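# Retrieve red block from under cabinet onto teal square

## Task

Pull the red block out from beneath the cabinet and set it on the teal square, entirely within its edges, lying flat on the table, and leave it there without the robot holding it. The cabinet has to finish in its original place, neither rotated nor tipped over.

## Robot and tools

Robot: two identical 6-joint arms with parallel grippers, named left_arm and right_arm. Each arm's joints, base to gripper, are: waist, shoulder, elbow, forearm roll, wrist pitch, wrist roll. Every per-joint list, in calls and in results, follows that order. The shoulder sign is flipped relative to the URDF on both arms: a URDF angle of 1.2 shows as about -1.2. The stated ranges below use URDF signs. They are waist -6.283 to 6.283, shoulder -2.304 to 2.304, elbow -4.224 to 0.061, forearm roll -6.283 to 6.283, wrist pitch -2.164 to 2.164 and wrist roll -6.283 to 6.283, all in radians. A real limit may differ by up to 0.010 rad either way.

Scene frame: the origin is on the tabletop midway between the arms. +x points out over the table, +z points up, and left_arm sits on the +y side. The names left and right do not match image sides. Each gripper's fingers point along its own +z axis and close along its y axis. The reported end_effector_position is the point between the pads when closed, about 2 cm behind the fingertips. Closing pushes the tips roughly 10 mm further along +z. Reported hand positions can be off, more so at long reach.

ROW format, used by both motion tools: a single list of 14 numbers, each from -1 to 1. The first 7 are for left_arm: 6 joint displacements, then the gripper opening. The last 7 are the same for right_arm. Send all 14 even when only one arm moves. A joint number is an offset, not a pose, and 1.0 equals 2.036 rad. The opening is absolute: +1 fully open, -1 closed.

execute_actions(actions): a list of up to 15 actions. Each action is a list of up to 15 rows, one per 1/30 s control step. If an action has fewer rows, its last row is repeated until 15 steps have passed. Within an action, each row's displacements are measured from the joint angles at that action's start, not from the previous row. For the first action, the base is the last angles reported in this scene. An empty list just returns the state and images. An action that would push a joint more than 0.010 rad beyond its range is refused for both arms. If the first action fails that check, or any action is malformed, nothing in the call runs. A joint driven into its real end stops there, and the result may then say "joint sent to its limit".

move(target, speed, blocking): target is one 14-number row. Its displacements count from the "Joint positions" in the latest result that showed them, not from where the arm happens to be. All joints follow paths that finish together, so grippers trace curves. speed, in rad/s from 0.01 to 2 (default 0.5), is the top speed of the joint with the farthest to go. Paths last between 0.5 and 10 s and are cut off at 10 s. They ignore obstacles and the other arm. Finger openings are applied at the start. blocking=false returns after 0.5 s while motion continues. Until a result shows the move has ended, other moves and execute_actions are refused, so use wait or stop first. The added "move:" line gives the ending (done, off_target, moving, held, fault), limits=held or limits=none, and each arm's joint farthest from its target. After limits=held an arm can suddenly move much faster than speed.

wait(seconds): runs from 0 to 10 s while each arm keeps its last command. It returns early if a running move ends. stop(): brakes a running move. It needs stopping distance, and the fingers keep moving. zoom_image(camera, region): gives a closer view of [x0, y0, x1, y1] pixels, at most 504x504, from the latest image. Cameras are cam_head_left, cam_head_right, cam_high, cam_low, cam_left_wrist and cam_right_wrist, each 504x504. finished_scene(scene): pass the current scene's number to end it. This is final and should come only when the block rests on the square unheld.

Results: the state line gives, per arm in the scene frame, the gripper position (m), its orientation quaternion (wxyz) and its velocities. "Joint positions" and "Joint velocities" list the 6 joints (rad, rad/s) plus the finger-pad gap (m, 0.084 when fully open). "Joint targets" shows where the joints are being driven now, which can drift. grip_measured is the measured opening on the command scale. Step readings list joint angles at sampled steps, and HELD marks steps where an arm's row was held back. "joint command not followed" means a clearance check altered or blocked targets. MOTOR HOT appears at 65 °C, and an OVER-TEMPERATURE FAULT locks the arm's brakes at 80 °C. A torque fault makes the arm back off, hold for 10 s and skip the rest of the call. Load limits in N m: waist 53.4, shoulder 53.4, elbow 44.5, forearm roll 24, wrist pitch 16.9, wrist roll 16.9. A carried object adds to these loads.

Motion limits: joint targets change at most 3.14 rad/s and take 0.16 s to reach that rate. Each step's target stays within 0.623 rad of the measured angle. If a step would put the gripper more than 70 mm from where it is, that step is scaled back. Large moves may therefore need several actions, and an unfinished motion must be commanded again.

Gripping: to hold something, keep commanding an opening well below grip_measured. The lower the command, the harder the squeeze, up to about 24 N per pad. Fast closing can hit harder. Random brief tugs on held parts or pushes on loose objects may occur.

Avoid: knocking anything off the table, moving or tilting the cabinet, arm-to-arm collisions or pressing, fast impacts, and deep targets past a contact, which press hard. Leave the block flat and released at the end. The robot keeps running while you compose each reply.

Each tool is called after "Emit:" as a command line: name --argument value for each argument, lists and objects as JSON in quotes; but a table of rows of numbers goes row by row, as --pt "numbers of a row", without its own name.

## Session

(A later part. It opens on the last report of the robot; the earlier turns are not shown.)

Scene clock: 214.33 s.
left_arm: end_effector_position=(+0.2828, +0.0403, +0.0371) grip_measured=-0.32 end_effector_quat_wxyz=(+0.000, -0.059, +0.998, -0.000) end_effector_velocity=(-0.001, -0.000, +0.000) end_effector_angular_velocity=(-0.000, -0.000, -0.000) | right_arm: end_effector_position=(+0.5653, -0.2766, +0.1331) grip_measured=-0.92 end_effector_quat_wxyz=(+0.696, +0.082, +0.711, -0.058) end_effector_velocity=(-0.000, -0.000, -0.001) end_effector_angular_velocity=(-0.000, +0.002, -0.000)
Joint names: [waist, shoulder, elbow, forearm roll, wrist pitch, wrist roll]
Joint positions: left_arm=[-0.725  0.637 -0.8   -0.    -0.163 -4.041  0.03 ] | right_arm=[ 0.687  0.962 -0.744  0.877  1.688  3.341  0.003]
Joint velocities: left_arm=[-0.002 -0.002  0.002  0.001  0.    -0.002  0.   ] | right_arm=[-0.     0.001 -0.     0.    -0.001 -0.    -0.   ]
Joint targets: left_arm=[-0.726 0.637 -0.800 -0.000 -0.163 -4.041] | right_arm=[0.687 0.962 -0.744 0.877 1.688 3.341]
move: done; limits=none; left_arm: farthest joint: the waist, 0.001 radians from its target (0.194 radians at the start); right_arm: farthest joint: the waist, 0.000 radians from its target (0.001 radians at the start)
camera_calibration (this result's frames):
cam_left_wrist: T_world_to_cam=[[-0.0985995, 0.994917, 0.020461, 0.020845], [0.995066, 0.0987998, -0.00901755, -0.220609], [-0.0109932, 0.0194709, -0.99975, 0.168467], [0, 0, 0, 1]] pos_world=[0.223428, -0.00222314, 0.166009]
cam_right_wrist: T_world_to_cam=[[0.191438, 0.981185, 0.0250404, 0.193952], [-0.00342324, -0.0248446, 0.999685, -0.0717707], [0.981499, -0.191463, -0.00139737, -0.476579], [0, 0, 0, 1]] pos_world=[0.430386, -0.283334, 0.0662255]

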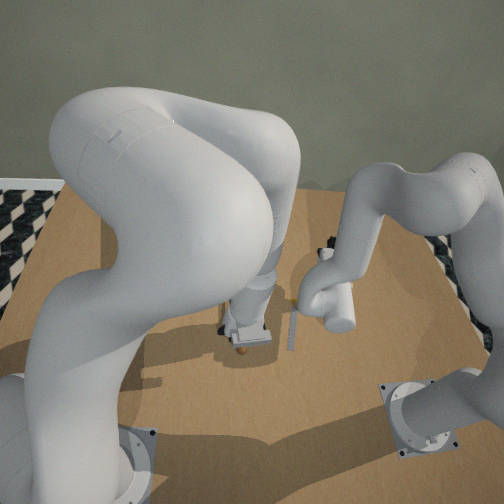

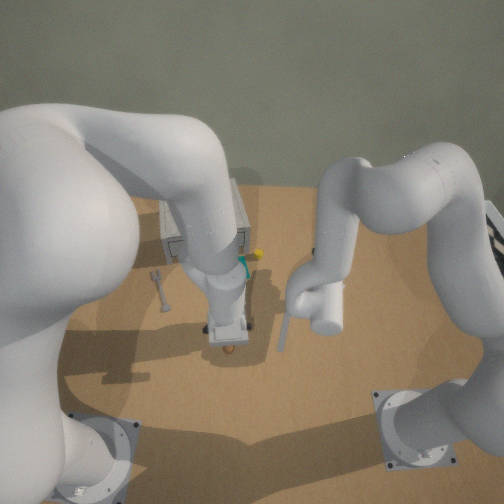

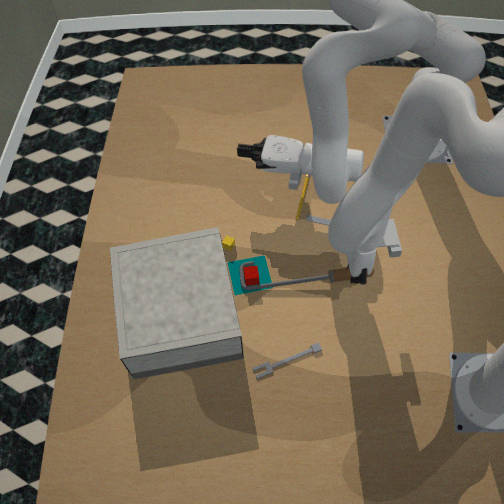

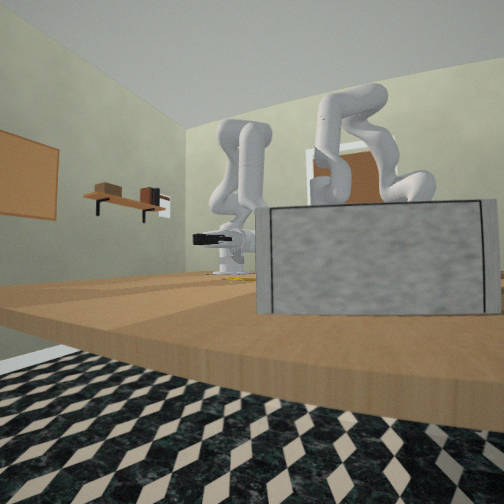

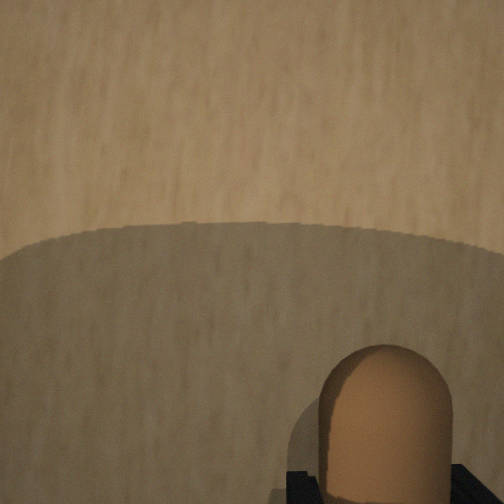

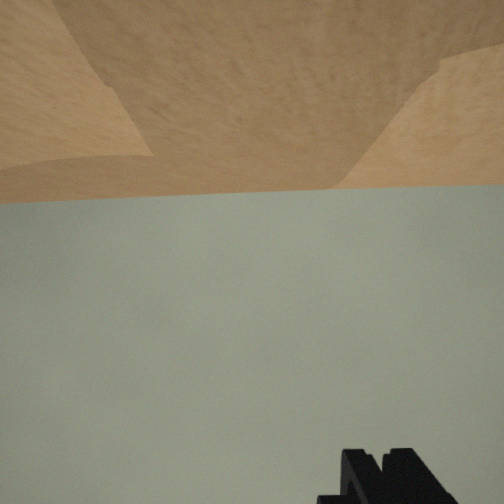

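Emit:
execute_actions --actions '[[[0.001,0.0007,0,0,0.0008,0.001,-1,0,0,0,0,0,0,-0.9],[0.002,0.0015,0.0001,0,0.0016,0.002,-1,0,0,0,0,0,0,-0.9],[0.0032,0.0024,0.0002,0,0.0026,0.0032,-1,0,0,0,0,0,0,-0.9],[0.0044,0.0033,0.0002,0,0.0035,0.0044,-1,0,0,0,0,0,0,-0.9],[0.0056,0.0042,0.0003,0,0.0045,0.0056,-1,0,0,0,0,0,0,-0.9],[0.0068,0.0051,0.0003,0,0.0054,0.0068,-1,0,0,0,0,0,0,-0.9],[0.008,0.006,0.0004,0,0.0064,0.008,-1,0,0,0,0,0,0,-0.9],[0.009,0.0069,0.0005,0,0.0074,0.009,-1,0,0,0,0,0,0,-0.9],[0.0099,0.0078,0.0005,0,0.0083,0.0099,-1,0,0,0,0,0,0,-0.9],[0.0105,0.0086,0.0006,0,0.0092,0.0105,-1,0,0,0,0,0,0,-0.9]]]'

Scene clock: 221.23 s.
left_arm: end_effector_position=(+0.2879, +0.0481, +0.0295) grip_measured=-0.32 end_effector_quat_wxyz=(+0.000, -0.059, +0.998, -0.000) end_effector_velocity=(+0.002, +0.004, -0.005) end_effector_angular_velocity=(-0.000, -0.000, -0.000) | right_arm: end_effector_position=(+0.5653, -0.2766, +0.1331) grip_measured=-0.92 end_effector_quat_wxyz=(+0.696, +0.082, +0.711, -0.058) end_effector_velocity=(-0.000, +0.000, +0.000) end_effector_angular_velocity=(+0.000, -0.000, +0.000)
Joint names: [waist, shoulder, elbow, forearm roll, wrist pitch, wrist roll]
Joint positions: left_arm=[-0.705  0.653 -0.799 -0.    -0.145 -4.02   0.03 ] | right_arm=[ 0.687  0.962 -0.744  0.877  1.688  3.341  0.003]
Joint velocities: left_arm=[ 0.011  0.01   0.001 -0.001  0.011  0.011 -0.   ] | right_arm=[ 0.001 -0.001  0.001  0.001  0.     0.    -0.   ]
Joint targets: left_arm=[-0.704 0.654 -0.799 -0.000 -0.144 -4.019] | right_arm=[0.687 0.962 -0.744 0.877 1.688 3.341]
Step readings (joint positions):
0: left_arm=[-0.726 0.637 -0.800 -0.000 -0.163 -4.041] | right_arm=[0.687 0.962 -0.744 0.877 1.688 3.341]
1: left_arm=[-0.725 0.637 -0.800 -0.000 -0.163 -4.041] | right_arm=[0.687 0.962 -0.744 0.877 1.688 3.341]
2: left_arm=[-0.725 0.637 -0.800 -0.000 -0.163 -4.040] | right_arm=[0.687 0.962 -0.744 0.877 1.688 3.341]
4: left_arm=[-0.723 0.639 -0.800 -0.000 -0.161 -4.038] | right_arm=[0.687 0.962 -0.744 0.877 1.688 3.341]
8: left_arm=[-0.715 0.645 -0.800 -0.000 -0.154 -4.030] | right_arm=[0.687 0.962 -0.744 0.877 1.688 3.341]
15: Joint positions above
camera_calibration (this result's frames):
cam_left_wrist: T_world_to_cam=[[-0.0986144, 0.994918, 0.0203556, 0.0136974], [0.995066, 0.0988115, -0.00891117, -0.2265], [-0.0108772, 0.0193764, -0.999753, 0.160669], [0, 0, 0, 1]] pos_world=[0.22848, 0.00563977, 0.158332]
cam_right_wrist: T_world_to_cam=[[0.191438, 0.981185, 0.0250402, 0.193952], [-0.00342309, -0.0248445, 0.999685, -0.0717707], [0.981499, -0.191463, -0.00139749, -0.476579], [0, 0, 0, 1]] pos_world=[0.430386, -0.283334, 0.0662255]

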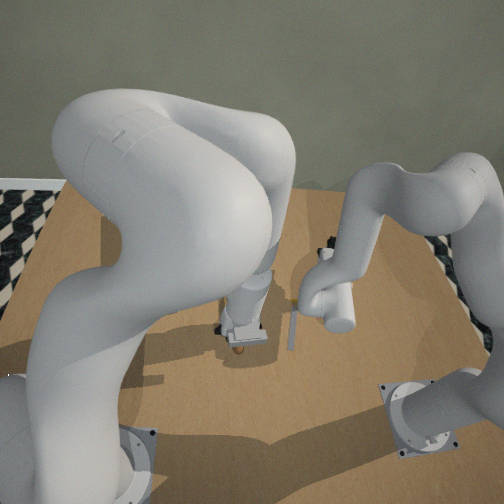

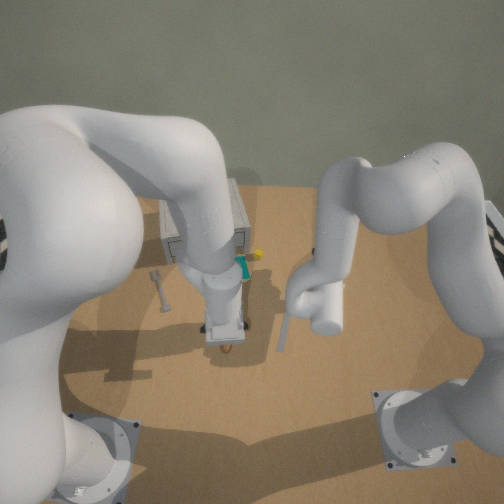

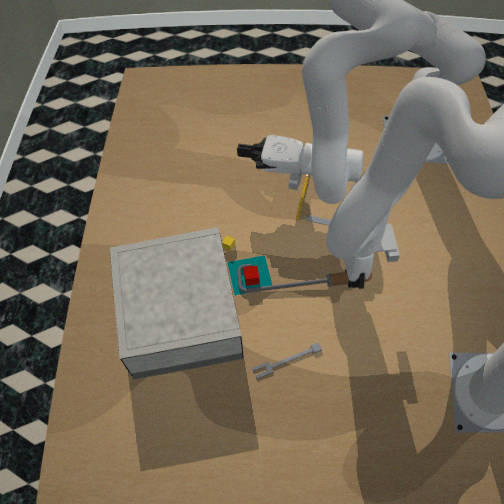

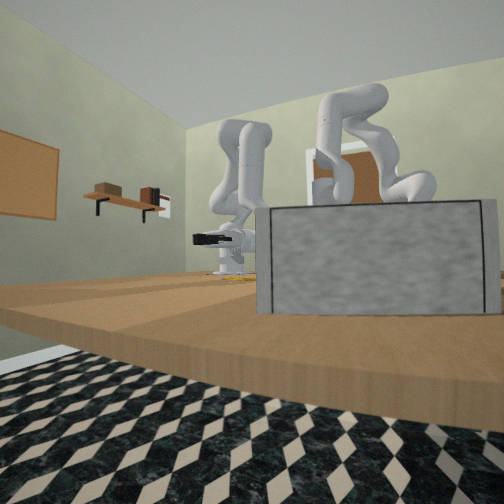

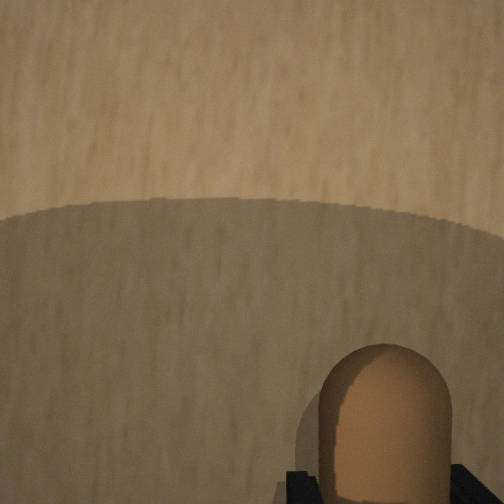

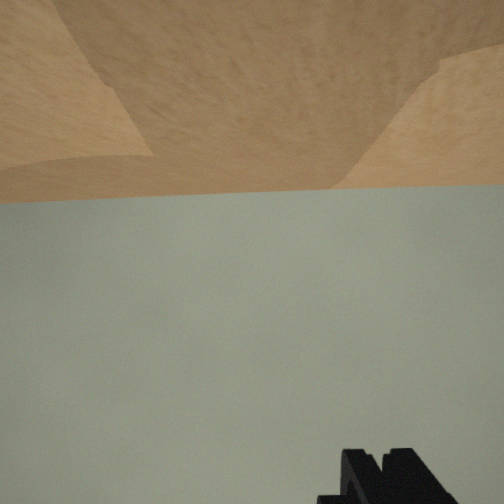

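Emit:
execute_actions --actions '[]'

Scene clock: 225.60 s.
left_arm: end_effector_position=(+0.2880, +0.0485, +0.0290) grip_measured=-0.32 end_effector_quat_wxyz=(+0.000, -0.059, +0.998, -0.000) end_effector_velocity=(+0.000, +0.000, +0.000) end_effector_angular_velocity=(-0.000, -0.000, +0.000) | right_arm: end_effector_position=(+0.5653, -0.2766, +0.1331) grip_measured=-0.92 end_effector_quat_wxyz=(+0.696, +0.082, +0.711, -0.058) end_effector_velocity=(+0.000, +0.000, +0.001) end_effector_angular_velocity=(+0.001, -0.001, +0.000)
Joint names: [waist, shoulder, elbow, forearm roll, wrist pitch, wrist roll]
Joint positions: left_arm=[-0.704  0.654 -0.799 -0.    -0.144 -4.019  0.03 ] | right_arm=[ 0.687  0.962 -0.744  0.877  1.688  3.341  0.003]
Joint velocities: left_arm=[ 0.001 -0.     0.     0.     0.     0.     0.   ] | right_arm=[ 0.    -0.002  0.     0.    -0.    -0.     0.   ]
Joint targets: left_arm=[-0.704 0.654 -0.799 -0.000 -0.144 -4.019] | right_arm=[0.687 0.962 -0.744 0.877 1.688 3.341]
camera_calibration (this result's frames):
cam_left_wrist: T_world_to_cam=[[-0.0986014, 0.994917, 0.0204619, 0.0133082], [0.995066, 0.0988015, -0.0090058, -0.226718], [-0.0109817, 0.019473, -0.99975, 0.160257], [0, 0, 0, 1]] pos_world=[0.228672, 0.00603887, 0.157902]
cam_right_wrist: T_world_to_cam=[[0.191438, 0.981185, 0.0250406, 0.193952], [-0.00342329, -0.0248448, 0.999685, -0.0717707], [0.981499, -0.191463, -0.00139736, -0.476579], [0, 0, 0, 1]] pos_world=[0.430386, -0.283334, 0.0662255]

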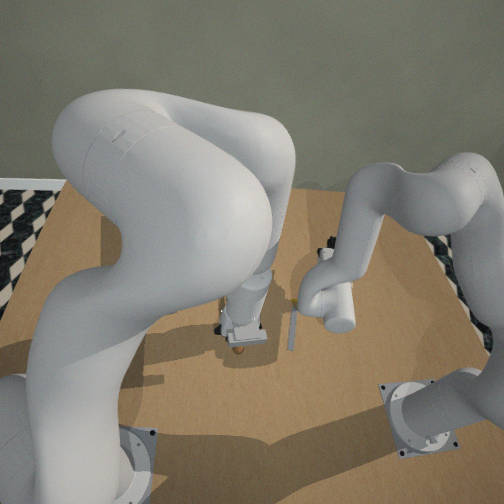

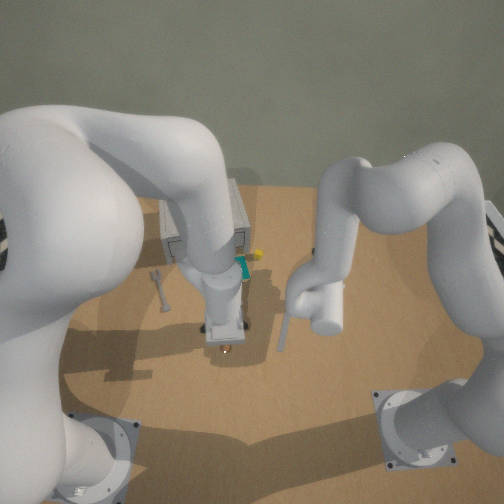

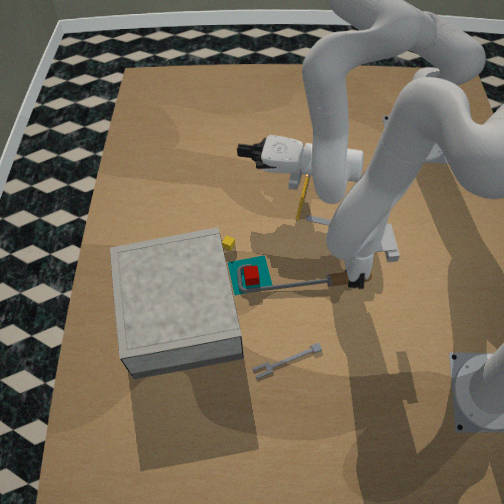

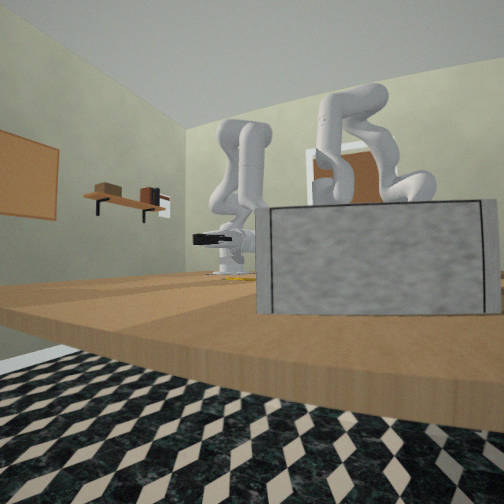

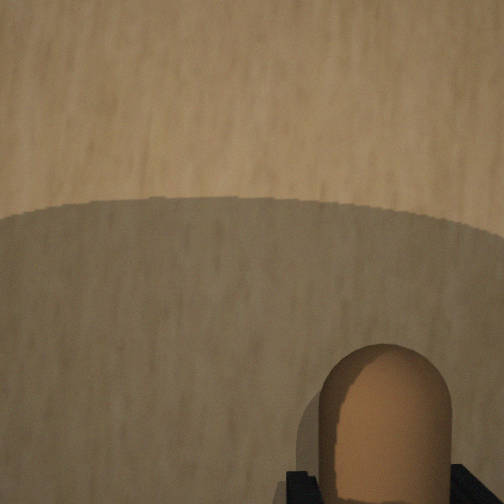

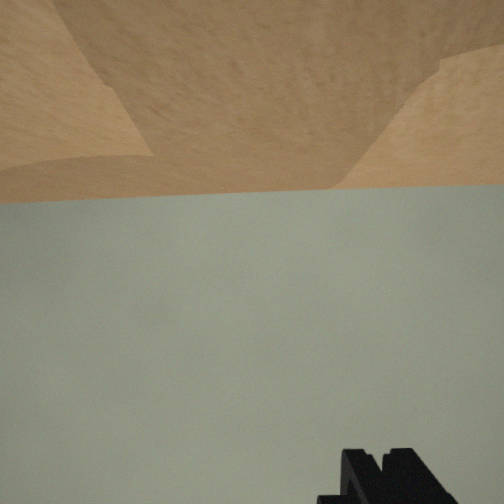

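Emit:
execute_actions --actions '[[[0,0,0,0,0,0,-0.4,0,0,0,0,0,0,-0.9],[0,0,0,0,0,0,-0.33,0,0,0,0,0,0,-0.9],[0,0,0,0,0,0,-0.27,0,0,0,0,0,0,-0.9],[0,0,0,0,0,0,-0.2,0,0,0,0,0,0,-0.9],[0,0,0,0,0,0,-0.13,0,0,0,0,0,0,-0.9],[0,0,0,0,0,0,-0.06,0,0,0,0,0,0,-0.9],[0,0,0,0,0,0,0.0,0,0,0,0,0,0,-0.9],[0,0,0,0,0,0,0.07,0,0,0,0,0,0,-0.9],[0,0,0,0,0,0,0.14,0,0,0,0,0,0,-0.9],[0,0,0,0,0,0,0.2,0,0,0,0,0,0,-0.9],[0,0,0,0,0,0,0.27,0,0,0,0,0,0,-0.9],[0,0,0,0,0,0,0.33,0,0,0,0,0,0,-0.9],[0,0,0,0,0,0,0.4,0,0,0,0,0,0,-0.9]]]'

Emit:
zoom_image --camera "cam_high" --region '[205, 225, 385, 315]'

Scene clock: 228.10 s.
left_arm: end_effector_position=(+0.2880, +0.0486, +0.0290) grip_measured=+0.38 end_effector_quat_wxyz=(-0.000, -0.059, +0.998, -0.000) end_effector_velocity=(-0.000, +0.000, -0.000) end_effector_angular_velocity=(+0.000, +0.000, -0.000) | right_arm: end_effector_position=(+0.5653, -0.2766, +0.1331) grip_measured=-0.92 end_effector_quat_wxyz=(+0.696, +0.082, +0.711, -0.058) end_effector_velocity=(-0.000, +0.000, +0.000) end_effector_angular_velocity=(+0.000, +0.001, -0.000)
Joint names: [waist, shoulder, elbow, forearm roll, wrist pitch, wrist roll]
Joint positions: left_arm=[-0.704  0.654 -0.799 -0.    -0.145 -4.019  0.06 ] | right_arm=[ 0.687  0.962 -0.744  0.877  1.688  3.341  0.003]
Joint velocities: left_arm=[0.    0.    0.    0.    0.    0.    0.018] | right_arm=[ 0.    -0.001  0.001  0.001 -0.001 -0.     0.   ]
Joint targets: left_arm=[-0.704 0.654 -0.799 -0.000 -0.144 -4.019] | right_arm=[0.687 0.962 -0.744 0.877 1.688 3.341]
Step readings (joint positions):
0: left_arm=[-0.704 0.654 -0.799 -0.000 -0.144 -4.019] | right_arm=[0.687 0.962 -0.744 0.877 1.688 3.341]
1: left_arm=[-0.704 0.654 -0.799 -0.000 -0.144 -4.019] | right_arm=[0.687 0.962 -0.744 0.877 1.688 3.341]
2: left_arm=[-0.704 0.654 -0.799 -0.000 -0.144 -4.019] | right_arm=[0.687 0.962 -0.744 0.877 1.688 3.341]
4: left_arm=[-0.704 0.654 -0.799 -0.000 -0.144 -4.020] | right_arm=[0.687 0.962 -0.744 0.877 1.688 3.341]
8: left_arm=[-0.704 0.654 -0.799 -0.000 -0.145 -4.020] | right_arm=[0.687 0.962 -0.744 0.877 1.688 3.341]
15: Joint positions above
camera_calibration (this result's frames):
cam_left_wrist: T_world_to_cam=[[-0.0986585, 0.994909, 0.0205423, 0.0132975], [0.99506, 0.0988609, -0.00907744, -0.226699], [-0.0110621, 0.0195452, -0.999748, 0.160276], [0, 0, 0, 1]] pos_world=[0.228664, 0.00604915, 0.157905]
cam_right_wrist: T_world_to_cam=[[0.191438, 0.981185, 0.0250406, 0.193952], [-0.00342324, -0.0248448, 0.999685, -0.0717707], [0.981499, -0.191464, -0.00139741, -0.476579], [0, 0, 0, 1]] pos_world=[0.430386, -0.283334, 0.0662255]

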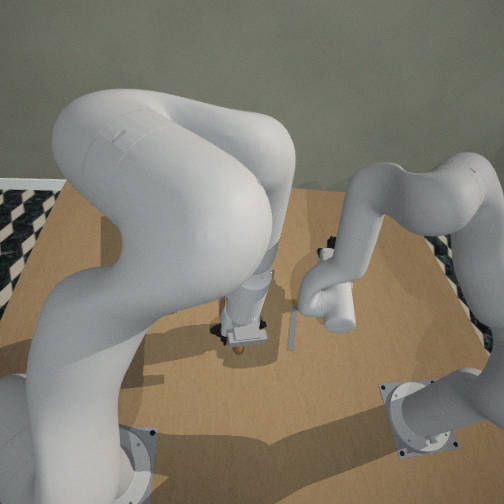

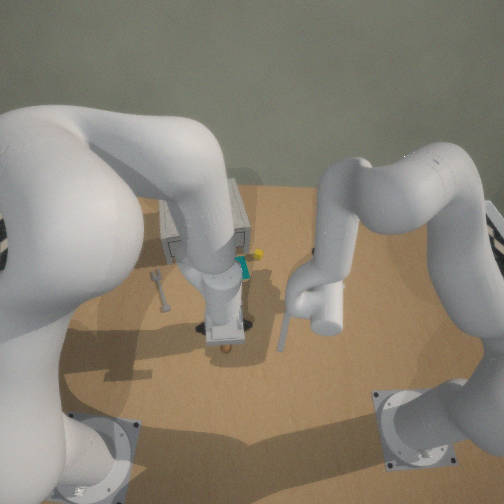

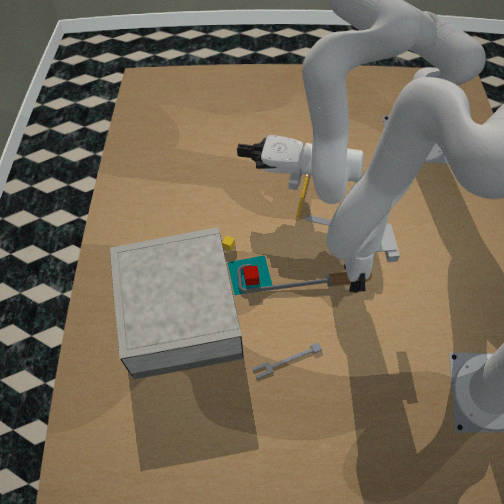

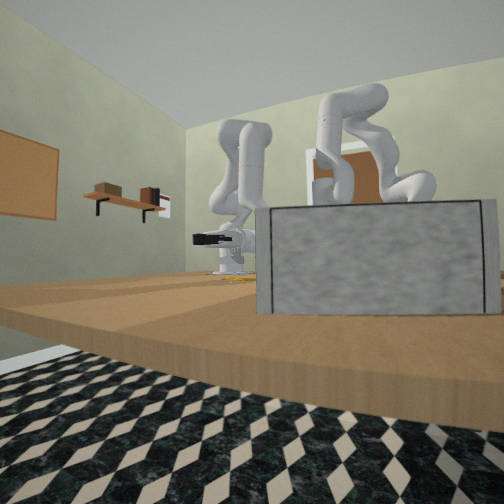

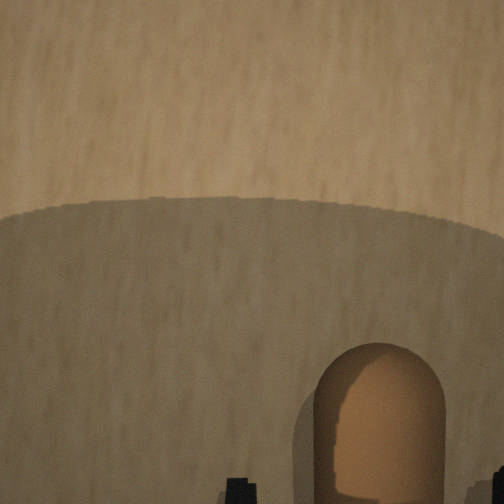

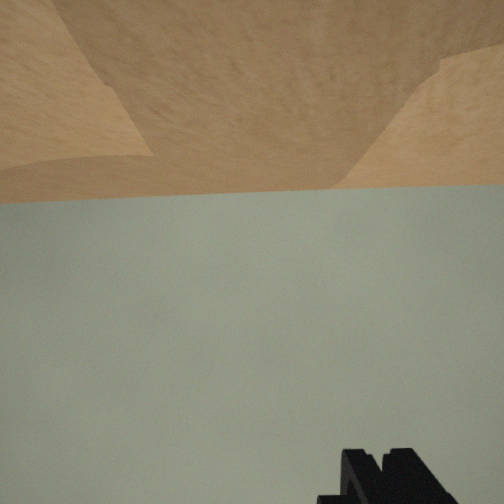

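Region (205, 225, 385, 315) of cam_high's 504x504 image, scaled by 2.800, with more detail than that image has.

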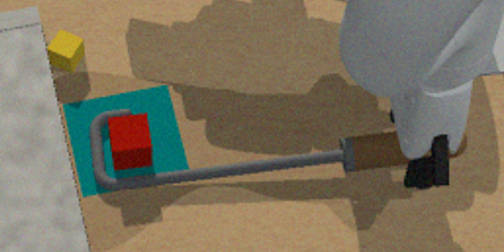

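Emit:
finished_scene --scene 1

The scene is finished: the task was done.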